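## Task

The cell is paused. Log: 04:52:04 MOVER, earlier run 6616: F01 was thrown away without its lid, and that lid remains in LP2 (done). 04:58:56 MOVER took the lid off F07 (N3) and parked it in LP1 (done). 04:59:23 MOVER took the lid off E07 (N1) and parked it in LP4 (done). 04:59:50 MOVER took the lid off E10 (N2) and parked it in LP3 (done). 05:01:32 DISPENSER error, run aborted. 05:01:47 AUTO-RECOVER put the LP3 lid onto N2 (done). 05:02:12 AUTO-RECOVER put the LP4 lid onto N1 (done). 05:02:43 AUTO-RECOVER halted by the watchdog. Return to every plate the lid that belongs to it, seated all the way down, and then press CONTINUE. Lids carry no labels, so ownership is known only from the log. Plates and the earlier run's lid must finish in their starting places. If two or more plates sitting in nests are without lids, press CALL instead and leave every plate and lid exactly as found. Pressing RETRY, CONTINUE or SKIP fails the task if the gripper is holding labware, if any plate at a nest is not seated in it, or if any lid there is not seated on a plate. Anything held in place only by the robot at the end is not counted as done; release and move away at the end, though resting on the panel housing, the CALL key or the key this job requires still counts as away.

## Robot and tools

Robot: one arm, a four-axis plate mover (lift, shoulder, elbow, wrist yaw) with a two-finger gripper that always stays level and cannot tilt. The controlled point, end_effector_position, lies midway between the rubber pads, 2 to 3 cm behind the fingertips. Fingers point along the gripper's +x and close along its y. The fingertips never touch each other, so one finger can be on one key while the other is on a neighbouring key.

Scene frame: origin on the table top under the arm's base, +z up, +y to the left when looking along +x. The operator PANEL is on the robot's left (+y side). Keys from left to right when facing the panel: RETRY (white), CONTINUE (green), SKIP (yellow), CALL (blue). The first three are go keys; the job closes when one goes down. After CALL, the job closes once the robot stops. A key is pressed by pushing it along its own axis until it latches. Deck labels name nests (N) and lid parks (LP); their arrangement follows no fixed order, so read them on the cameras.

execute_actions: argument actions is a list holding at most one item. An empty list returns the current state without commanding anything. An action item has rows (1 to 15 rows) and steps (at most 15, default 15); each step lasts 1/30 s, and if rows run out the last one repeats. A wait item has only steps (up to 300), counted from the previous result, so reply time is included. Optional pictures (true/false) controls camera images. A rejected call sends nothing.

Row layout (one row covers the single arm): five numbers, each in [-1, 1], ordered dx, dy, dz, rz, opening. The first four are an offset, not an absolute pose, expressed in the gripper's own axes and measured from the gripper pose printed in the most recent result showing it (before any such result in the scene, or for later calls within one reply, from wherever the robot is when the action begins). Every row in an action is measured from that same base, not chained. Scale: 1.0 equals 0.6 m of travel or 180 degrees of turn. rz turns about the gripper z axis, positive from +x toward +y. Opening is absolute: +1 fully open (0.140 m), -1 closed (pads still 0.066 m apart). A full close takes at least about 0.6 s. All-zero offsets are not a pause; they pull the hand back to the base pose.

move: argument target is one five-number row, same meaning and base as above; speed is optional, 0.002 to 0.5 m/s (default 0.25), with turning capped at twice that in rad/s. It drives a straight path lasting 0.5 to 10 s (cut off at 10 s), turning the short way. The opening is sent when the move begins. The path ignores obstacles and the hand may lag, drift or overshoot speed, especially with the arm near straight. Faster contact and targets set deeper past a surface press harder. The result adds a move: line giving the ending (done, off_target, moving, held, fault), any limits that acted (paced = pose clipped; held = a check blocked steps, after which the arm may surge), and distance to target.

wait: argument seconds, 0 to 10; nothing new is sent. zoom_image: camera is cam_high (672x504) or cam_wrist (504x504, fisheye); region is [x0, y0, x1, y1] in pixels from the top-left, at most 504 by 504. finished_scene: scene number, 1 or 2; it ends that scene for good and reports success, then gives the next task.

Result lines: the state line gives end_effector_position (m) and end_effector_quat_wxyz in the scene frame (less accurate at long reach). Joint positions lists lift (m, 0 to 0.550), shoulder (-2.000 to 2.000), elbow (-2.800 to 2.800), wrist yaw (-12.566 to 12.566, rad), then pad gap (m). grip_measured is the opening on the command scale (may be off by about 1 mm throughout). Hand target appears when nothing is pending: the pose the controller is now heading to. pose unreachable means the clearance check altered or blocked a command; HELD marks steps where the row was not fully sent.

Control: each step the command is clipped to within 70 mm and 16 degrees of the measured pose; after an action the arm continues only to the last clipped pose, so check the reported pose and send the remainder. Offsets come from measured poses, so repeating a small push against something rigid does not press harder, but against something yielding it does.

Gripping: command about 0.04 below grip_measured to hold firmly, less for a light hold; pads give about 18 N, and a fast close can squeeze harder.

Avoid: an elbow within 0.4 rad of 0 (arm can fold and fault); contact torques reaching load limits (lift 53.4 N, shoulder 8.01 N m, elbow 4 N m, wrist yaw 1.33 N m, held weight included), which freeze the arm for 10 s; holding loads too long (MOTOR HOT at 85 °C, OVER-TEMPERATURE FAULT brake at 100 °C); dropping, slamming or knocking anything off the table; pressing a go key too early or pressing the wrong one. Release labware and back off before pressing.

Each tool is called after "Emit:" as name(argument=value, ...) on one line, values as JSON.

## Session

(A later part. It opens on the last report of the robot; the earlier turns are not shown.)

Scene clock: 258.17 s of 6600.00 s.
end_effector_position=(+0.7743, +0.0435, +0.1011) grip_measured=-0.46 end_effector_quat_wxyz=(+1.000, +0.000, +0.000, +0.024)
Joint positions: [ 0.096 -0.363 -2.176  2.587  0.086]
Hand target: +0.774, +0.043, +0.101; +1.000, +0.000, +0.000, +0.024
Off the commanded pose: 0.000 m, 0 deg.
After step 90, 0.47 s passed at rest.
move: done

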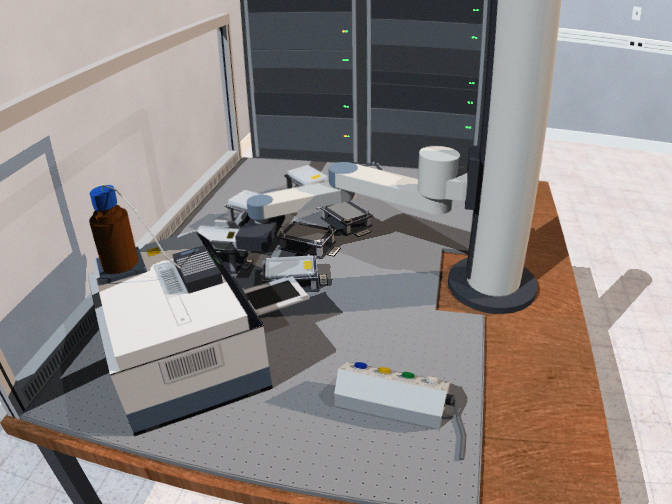

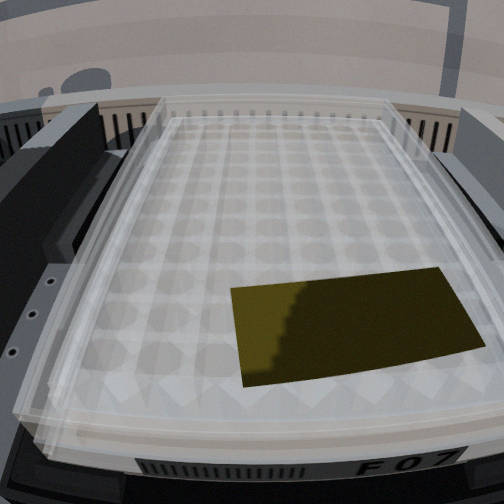

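Emit:
move(target=[0, 0, -0.0018, 0, -0.5], speed=0.005)

Emit:
execute_actions(actions=[{"rows": [[0,0,0,0,-0.47],[0,0,0,0,-0.46],[0,0,0,0,-0.45],[0,0,0,0,-0.44],[0,0,0,0,-0.42],[0,0,0,0,-0.40],[0,0,0,0,-0.35],[0,0,0,0,-0.3],[0,0,0,0,-0.2]], "steps": 15}])

Scene clock: 264.63 s of 6600.00 s.
end_effector_position=(+0.7743, +0.0436, +0.0979) grip_measured=-0.46 end_effector_quat_wxyz=(+1.000, +0.000, +0.000, +0.024)
Joint positions: [ 0.093 -0.363 -2.176  2.587  0.086]
Hand target: +0.774, +0.044, +0.098; +1.000, +0.000, +0.000, +0.024
Off the commanded pose: 0.000 m, 0 deg.
After step 90, 2.07 s passed at rest.
move: done

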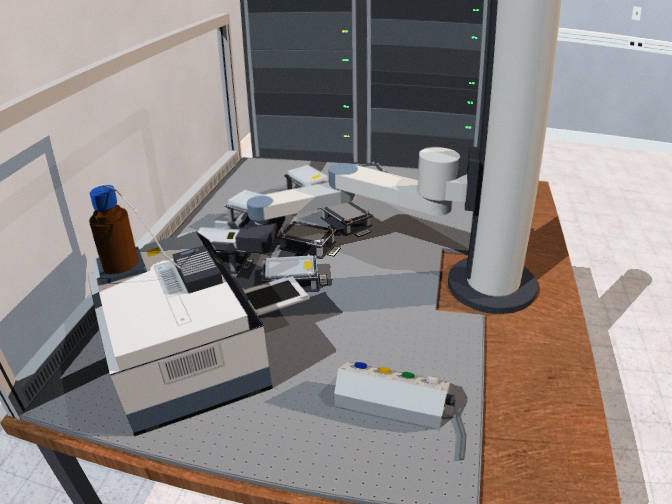

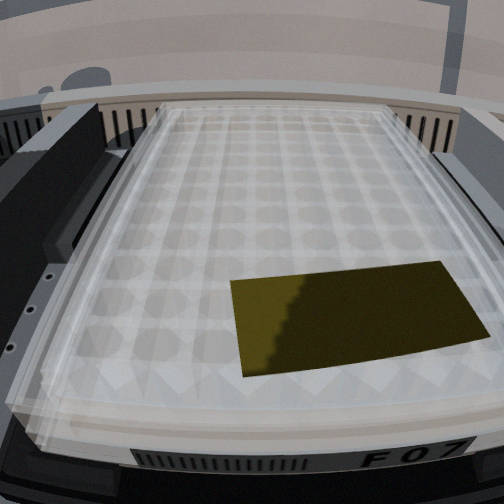

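Scene clock: 265.13 s of 6600.00 s.
end_effector_position=(+0.7743, +0.0436, +0.0979) grip_measured=-0.20 end_effector_quat_wxyz=(+1.000, +0.000, +0.000, +0.024)
Joint positions: [ 0.093 -0.363 -2.176  2.587  0.096]
Hand target: +0.774, +0.044, +0.098; +1.000, +0.000, +0.000, +0.024
Off the commanded pose: 0.000 m, 0 deg.
Steps of this call (steps 1 to 15: all 15 steps of this action). Readings (end_effector_position):
1: (+0.7743, +0.0436, +0.0979)
2: (+0.7743, +0.0436, +0.0979)
4: (+0.7743, +0.0436, +0.0979)
8: (+0.7743, +0.0436, +0.0979)
15: the state above

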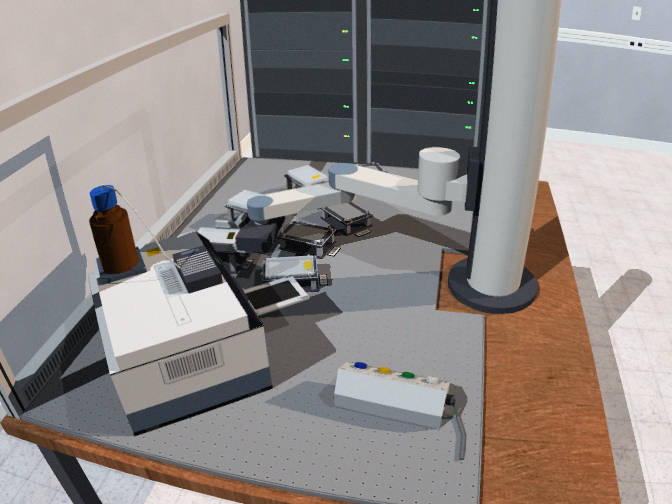

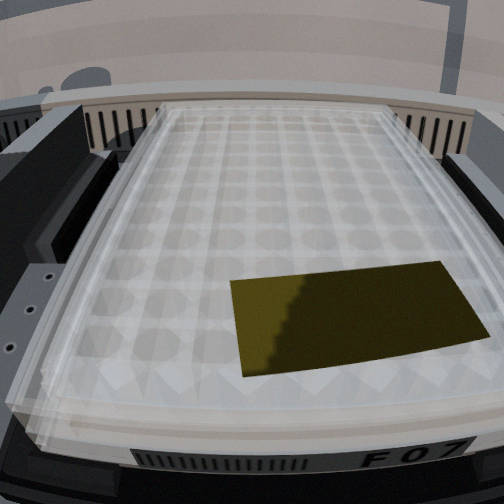

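Emit:
move(target=[0, 0, 0.05, 0, -0.1], speed=0.15)

Emit:
move(target=[-0.193, -0.336, 0, -0.1206, -0.1], speed=0.3)

Scene clock: 276.80 s of 6600.00 s.
end_effector_position=(+0.7743, +0.0436, +0.1279) grip_measured=-0.10 end_effector_quat_wxyz=(+1.000, +0.000, +0.000, +0.024)
Joint positions: [ 0.123 -0.363 -2.176  2.587  0.099]
Hand target: +0.774, +0.044, +0.128; +1.000, +0.000, +0.000, +0.024
Off the commanded pose: 0.000 m, 0 deg.
After step 90, 7.97 s passed at rest.
move: done

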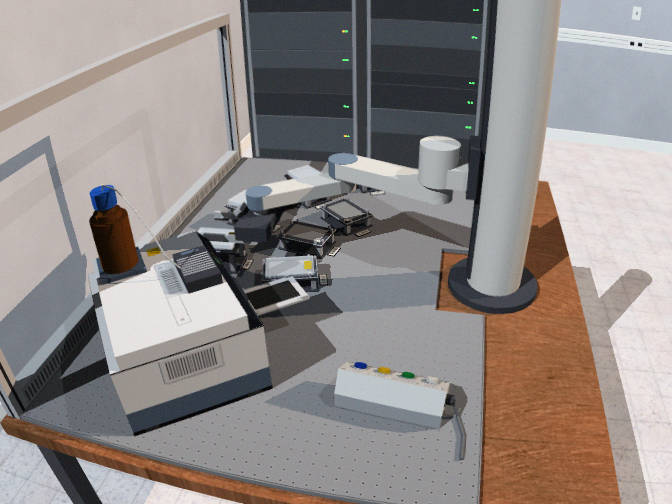

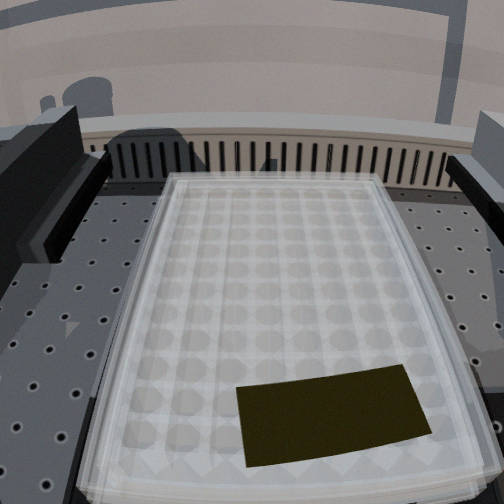

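Scene clock: 278.00 s of 6600.00 s.
end_effector_position=(+0.6684, -0.1636, +0.1279) grip_measured=-0.10 end_effector_quat_wxyz=(+0.986, +0.000, +0.000, -0.165)
Joint positions: [ 0.123 -0.999 -1.633  2.301  0.099]
Hand target: +0.668, -0.163, +0.128; +0.986, +0.000, +0.000, -0.164
Off the commanded pose: 0.000 m, 0 deg.
move: done

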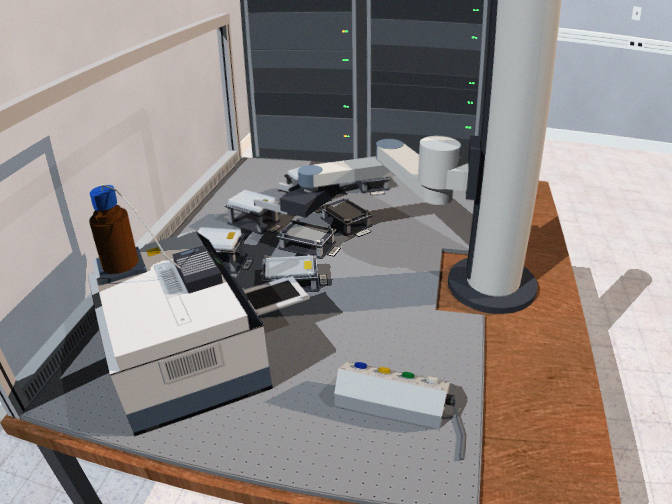

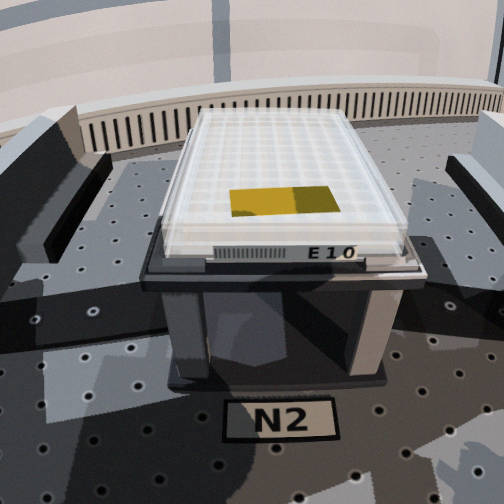

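Emit:
zoom_image(camera="cam_wrist", region=[130, 95, 440, 300])

Region (130, 95, 440, 300) of cam_wrist's 504x504 image, scaled by 1.626, with more detail than that image has; it fills the top 333 rows of this view, and the rest is white.

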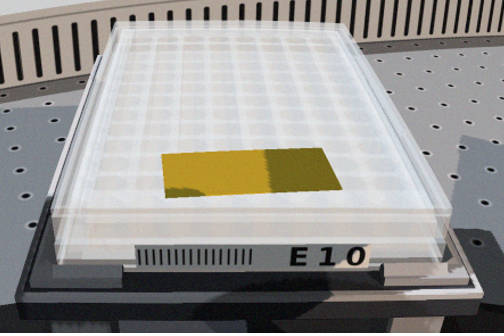

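Emit:
move(target=[-0.0625, -0.335, 0, -0.125, -0.1], speed=0.3)

Emit:
zoom_image(camera="cam_wrist", region=[100, 80, 460, 320])

Scene clock: 286.40 s of 6600.00 s.
end_effector_position=(+0.5676, -0.3418, +0.1279) grip_measured=-0.10 end_effector_quat_wxyz=(+0.935, +0.000, +0.000, -0.354)
Joint positions: [ 0.123 -1.394 -1.636  2.307  0.099]
Hand target: +0.568, -0.342, +0.128; +0.935, +0.000, +0.000, -0.354
Off the commanded pose: 0.000 m, 0 deg.
After step 90, 4.33 s passed at rest.
move: done

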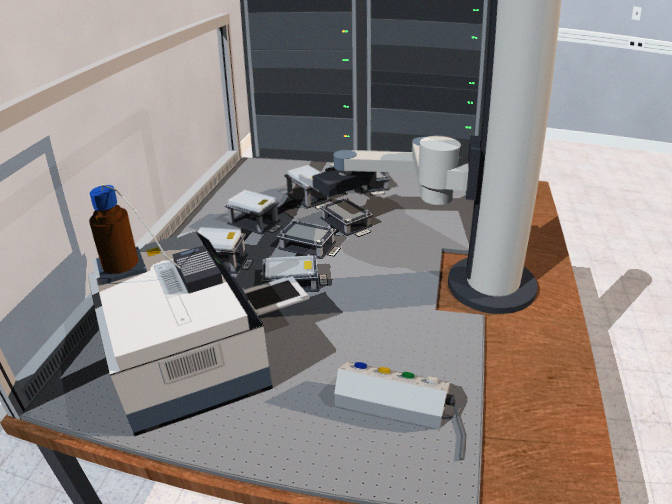

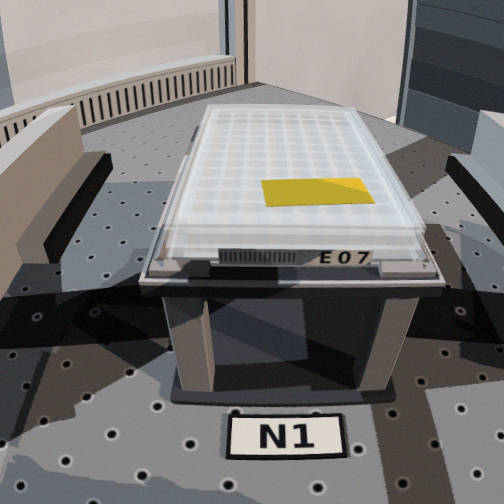

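Region (100, 80, 460, 320) of cam_wrist's 504x504 image, scaled by 1.400, with more detail than that image has.

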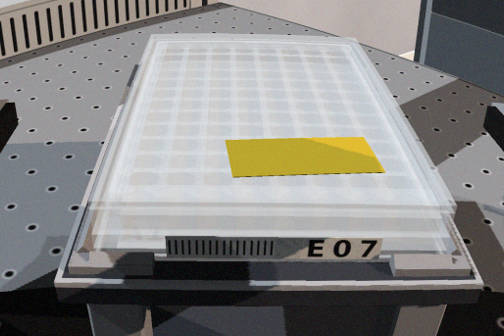

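Emit:
zoom_image(camera="cam_wrist", region=[130, 200, 290, 300])

Emit:
zoom_image(camera="cam_wrist", region=[300, 200, 460, 300])

Region (130, 200, 290, 300) of cam_wrist's 504x504 image, scaled by 3.150, with more detail than that image has; it fills the top 315 rows of this view, and the rest is white.

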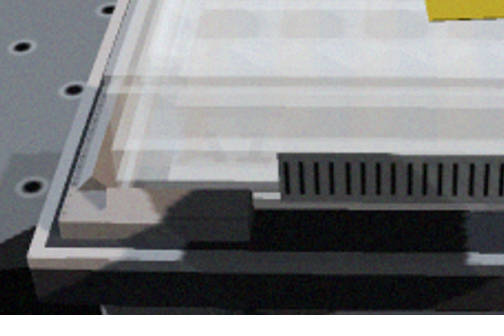

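Region (300, 200, 460, 300) of cam_wrist's 504x504 image, scaled by 3.150, with more detail than that image has; it fills the top 315 rows of this view, and the rest is white.

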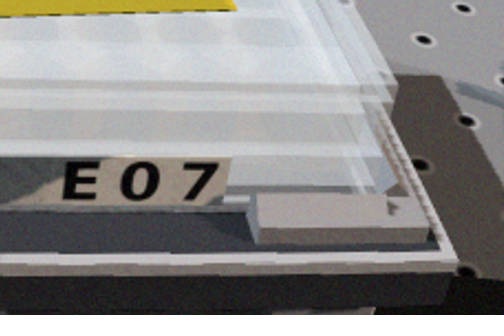

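Emit:
move(target=[-0.07, 0, -0.065, 0, -0.1], speed=0.15)

Emit:
zoom_image(camera="cam_wrist", region=[140, 20, 440, 180])

Scene clock: 310.23 s of 6600.00 s.
end_effector_position=(+0.5362, -0.3139, +0.0889) grip_measured=-0.10 end_effector_quat_wxyz=(+0.935, +0.000, +0.000, -0.354)
Joint positions: [ 0.084 -1.487 -1.411  2.175  0.099]
Hand target: +0.536, -0.314, +0.089; +0.935, +0.000, +0.000, -0.354
Off the commanded pose: 0.000 m, 0 deg.
After step 90, 20.10 s passed at rest.
move: done

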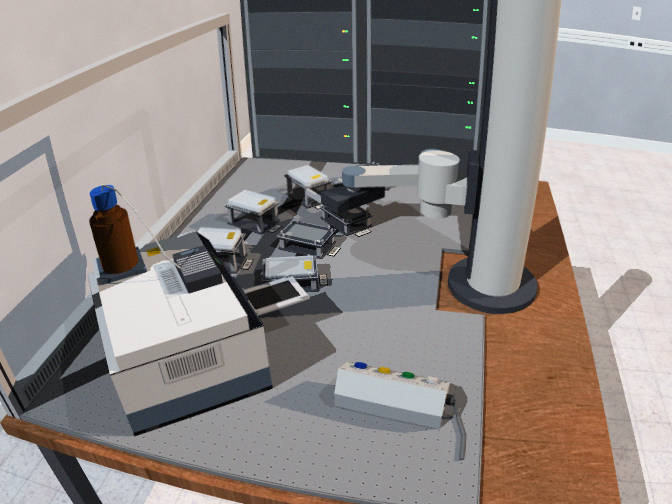

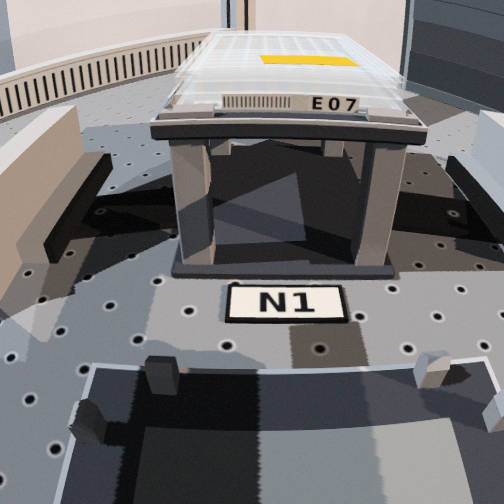

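Region (140, 20, 440, 180) of cam_wrist's 504x504 image, scaled by 1.680, with more detail than that image has; it fills the top 269 rows of this view, and the rest is white.

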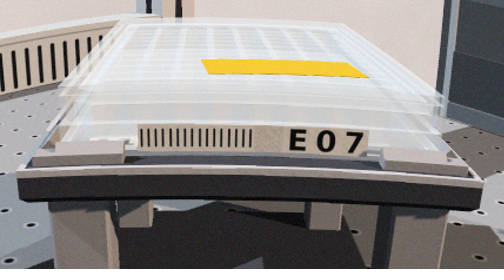

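Emit:
move(target=[-0.438, 0.533, 0.3, 0.397, -1], speed=0.4)

Emit:
move(target=[-0.128, 0.612, 0, 0.36, -1], speed=0.4)

Scene clock: 324.90 s of 6600.00 s.
end_effector_position=(+0.5510, +0.1000, +0.2689) grip_measured=-0.97 end_effector_quat_wxyz=(+0.966, +0.000, +0.000, +0.259)
Joint positions: [ 0.264 -0.807 -1.021  2.352  0.067]
Hand target: +0.551, +0.100, +0.269; +0.966, +0.000, +0.000, +0.259
Off the commanded pose: 0.000 m, 0 deg.
After step 90, 9.67 s passed at rest.
move: done

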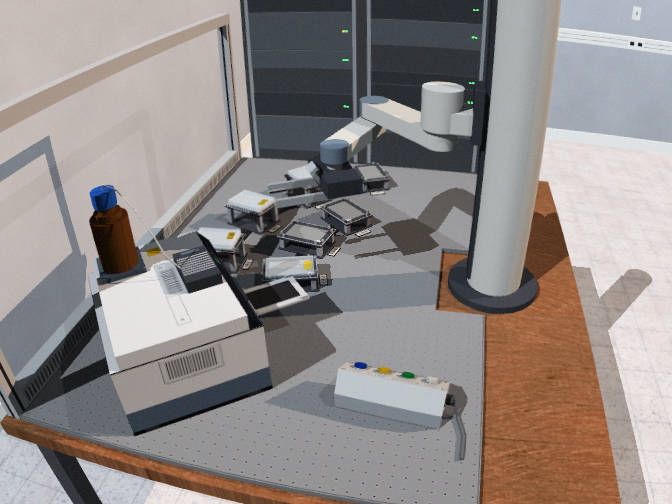

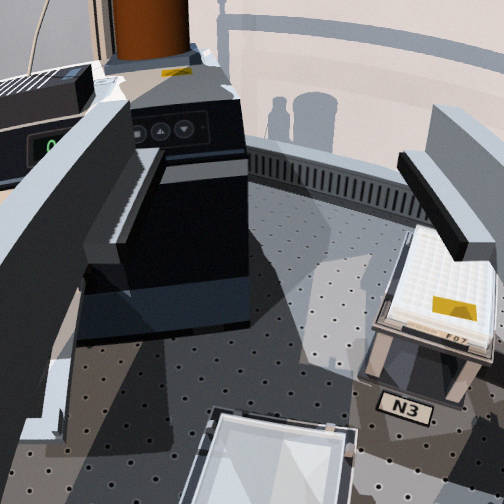

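Scene clock: 326.80 s of 6600.00 s.
end_effector_position=(+0.3007, +0.3797, +0.2689) grip_measured=-0.97 end_effector_quat_wxyz=(+0.677, +0.000, +0.000, +0.736)
Joint positions: [ 0.264  0.16  -1.113  2.607  0.067]
Hand target: +0.301, +0.380, +0.269; +0.677, +0.000, +0.000, +0.736
Off the commanded pose: 0.000 m, 0 deg.
move: done

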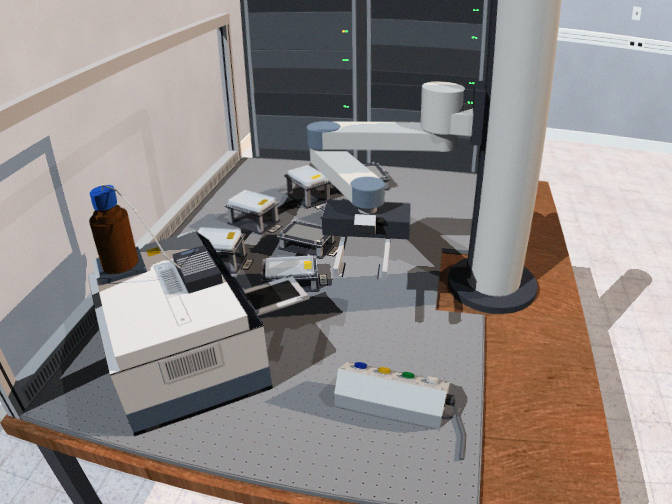

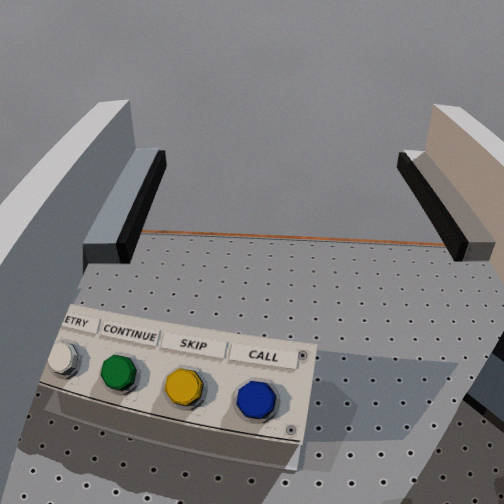

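Emit:
move(target=[0.011, 0.293, -0.215, -0.0567, -0.4], speed=0.3)

Scene clock: 360.00 s of 6600.00 s.
end_effector_position=(+0.1247, +0.3716, +0.1399) grip_measured=-0.40 end_effector_quat_wxyz=(+0.739, +0.000, +0.000, +0.673)
Joint positions: [ 0.135  0.891 -0.951  1.537  0.088]
Hand target: +0.125, +0.372, +0.140; +0.740, +0.000, +0.000, +0.673
Off the commanded pose: 0.000 m, 0 deg.
After step 90, 28.97 s passed at rest.
move: done

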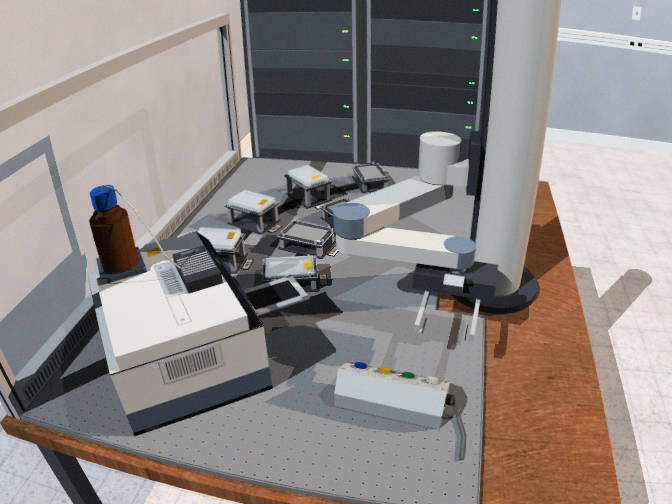

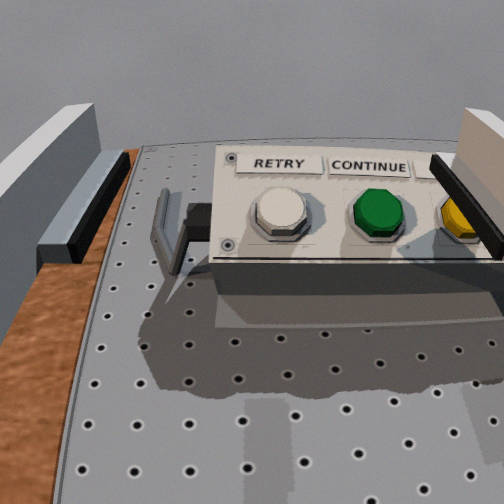

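Emit:
move(target=[0.092, -0.004, -0.066, 0, -0.4], speed=0.15)

Emit:
zoom_image(camera="cam_high", region=[340, 300, 500, 420])

Scene clock: 377.20 s of 6600.00 s.
end_effector_position=(+0.1324, +0.4263, +0.1003) grip_measured=-0.40 end_effector_quat_wxyz=(+0.740, +0.000, +0.000, +0.673)
Joint positions: [ 0.095  0.898 -1.185  1.763  0.088]
Hand target: +0.132, +0.426, +0.100; +0.739, +0.000, +0.000, +0.673
Off the commanded pose: 0.000 m, 0 deg.
After step 90, 13.43 s passed at rest.
move: done

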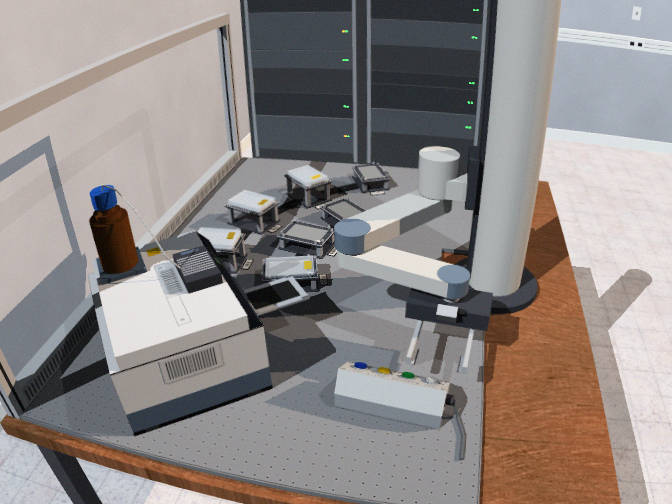

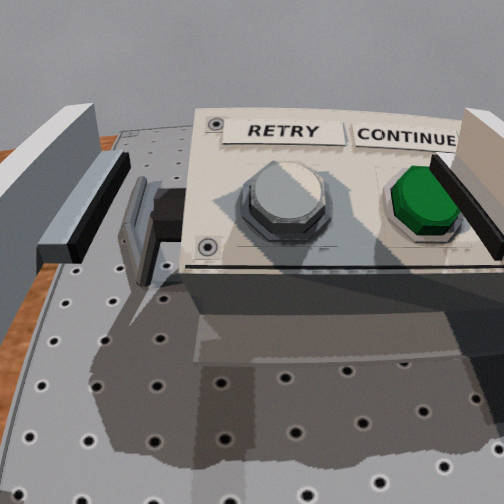

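Region (340, 300, 500, 420) of cam_high's 672x504 image, scaled by 3.150, with more detail than that image has; it fills the top 378 rows of this view, and the rest is white.

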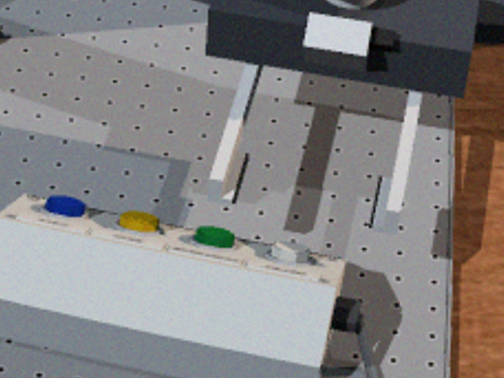

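Emit:
move(target=[0.022, 0, -0.025, 0, -0.4], speed=0.03)

Scene clock: 385.90 s of 6600.00 s.
end_effector_position=(+0.1338, +0.4393, +0.0853) grip_measured=-0.40 end_effector_quat_wxyz=(+0.740, +0.000, +0.000, +0.673)
Joint positions: [ 0.08   0.909 -1.245  1.811  0.088]
Hand target: +0.134, +0.439, +0.085; +0.740, +0.000, +0.000, +0.673
Off the commanded pose: 0.000 m, 0 deg.
After step 90, 4.80 s passed at rest.
move: done

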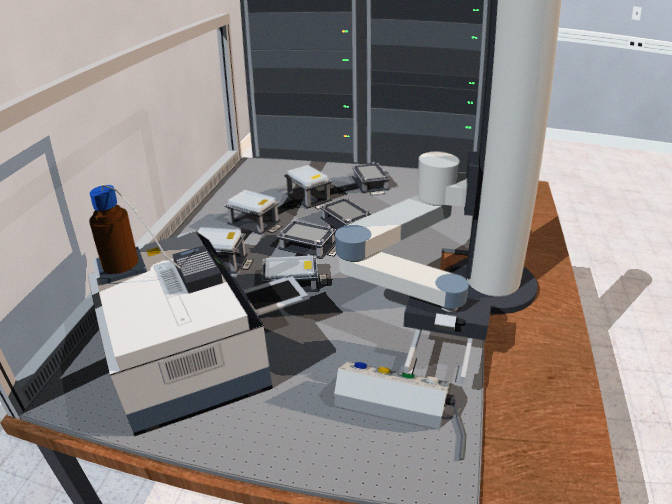

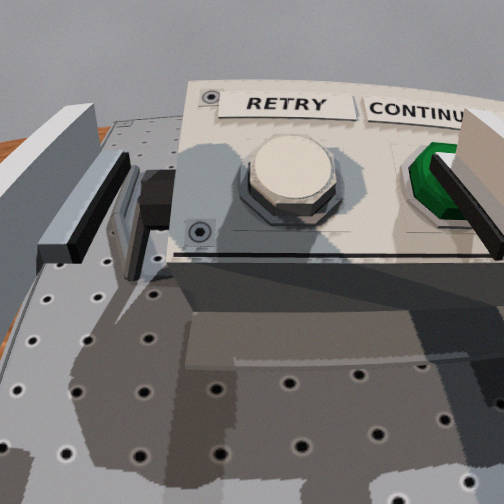

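Emit:
zoom_image(camera="cam_high", region=[370, 330, 490, 420])

Region (370, 330, 490, 420) of cam_high's 672x504 image, scaled by 4.200, with more detail than that image has; it fills the top 378 rows of this view, and the rest is white.

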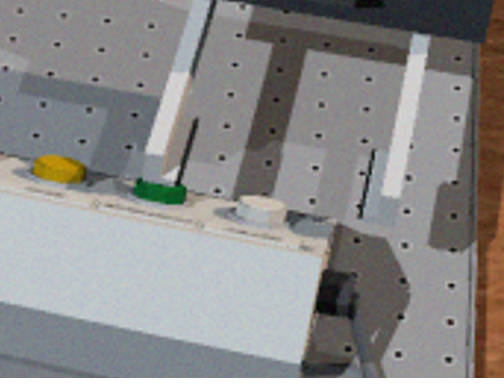

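Emit:
move(target=[0.006, 0, -0.008, 0, -0.4], speed=0.015)

Scene clock: 391.23 s of 6600.00 s.
end_effector_position=(+0.1340, +0.4409, +0.0831) grip_measured=-0.40 end_effector_quat_wxyz=(+0.740, +0.000, +0.000, +0.672)
Joint positions: [ 0.078  0.91  -1.252  1.817  0.088]
After step 90, 2.10 s passed at rest.
move: unfinished (the scene ended)
The task's run has ended: the event that ends the task has happened. This ends this scene only. If you have not yet called finished_scene for this scene, call it to go on to the next scene.

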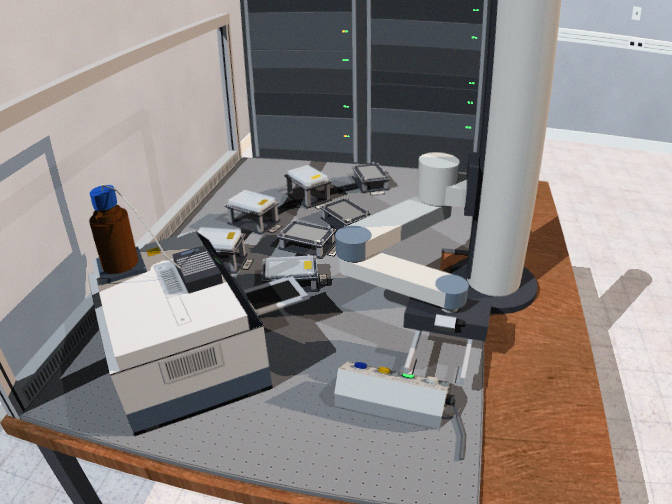

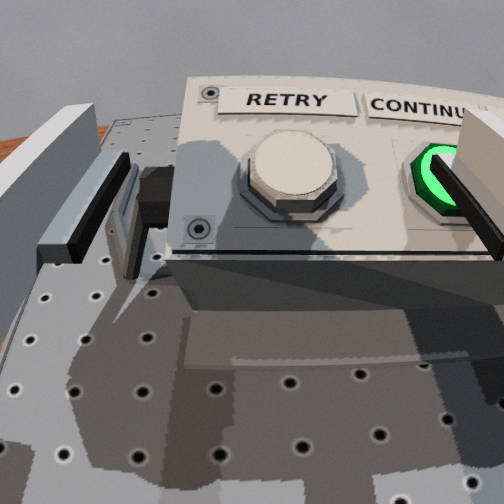

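Emit:
finished_scene(scene=1)

The scene is finished: the task was done.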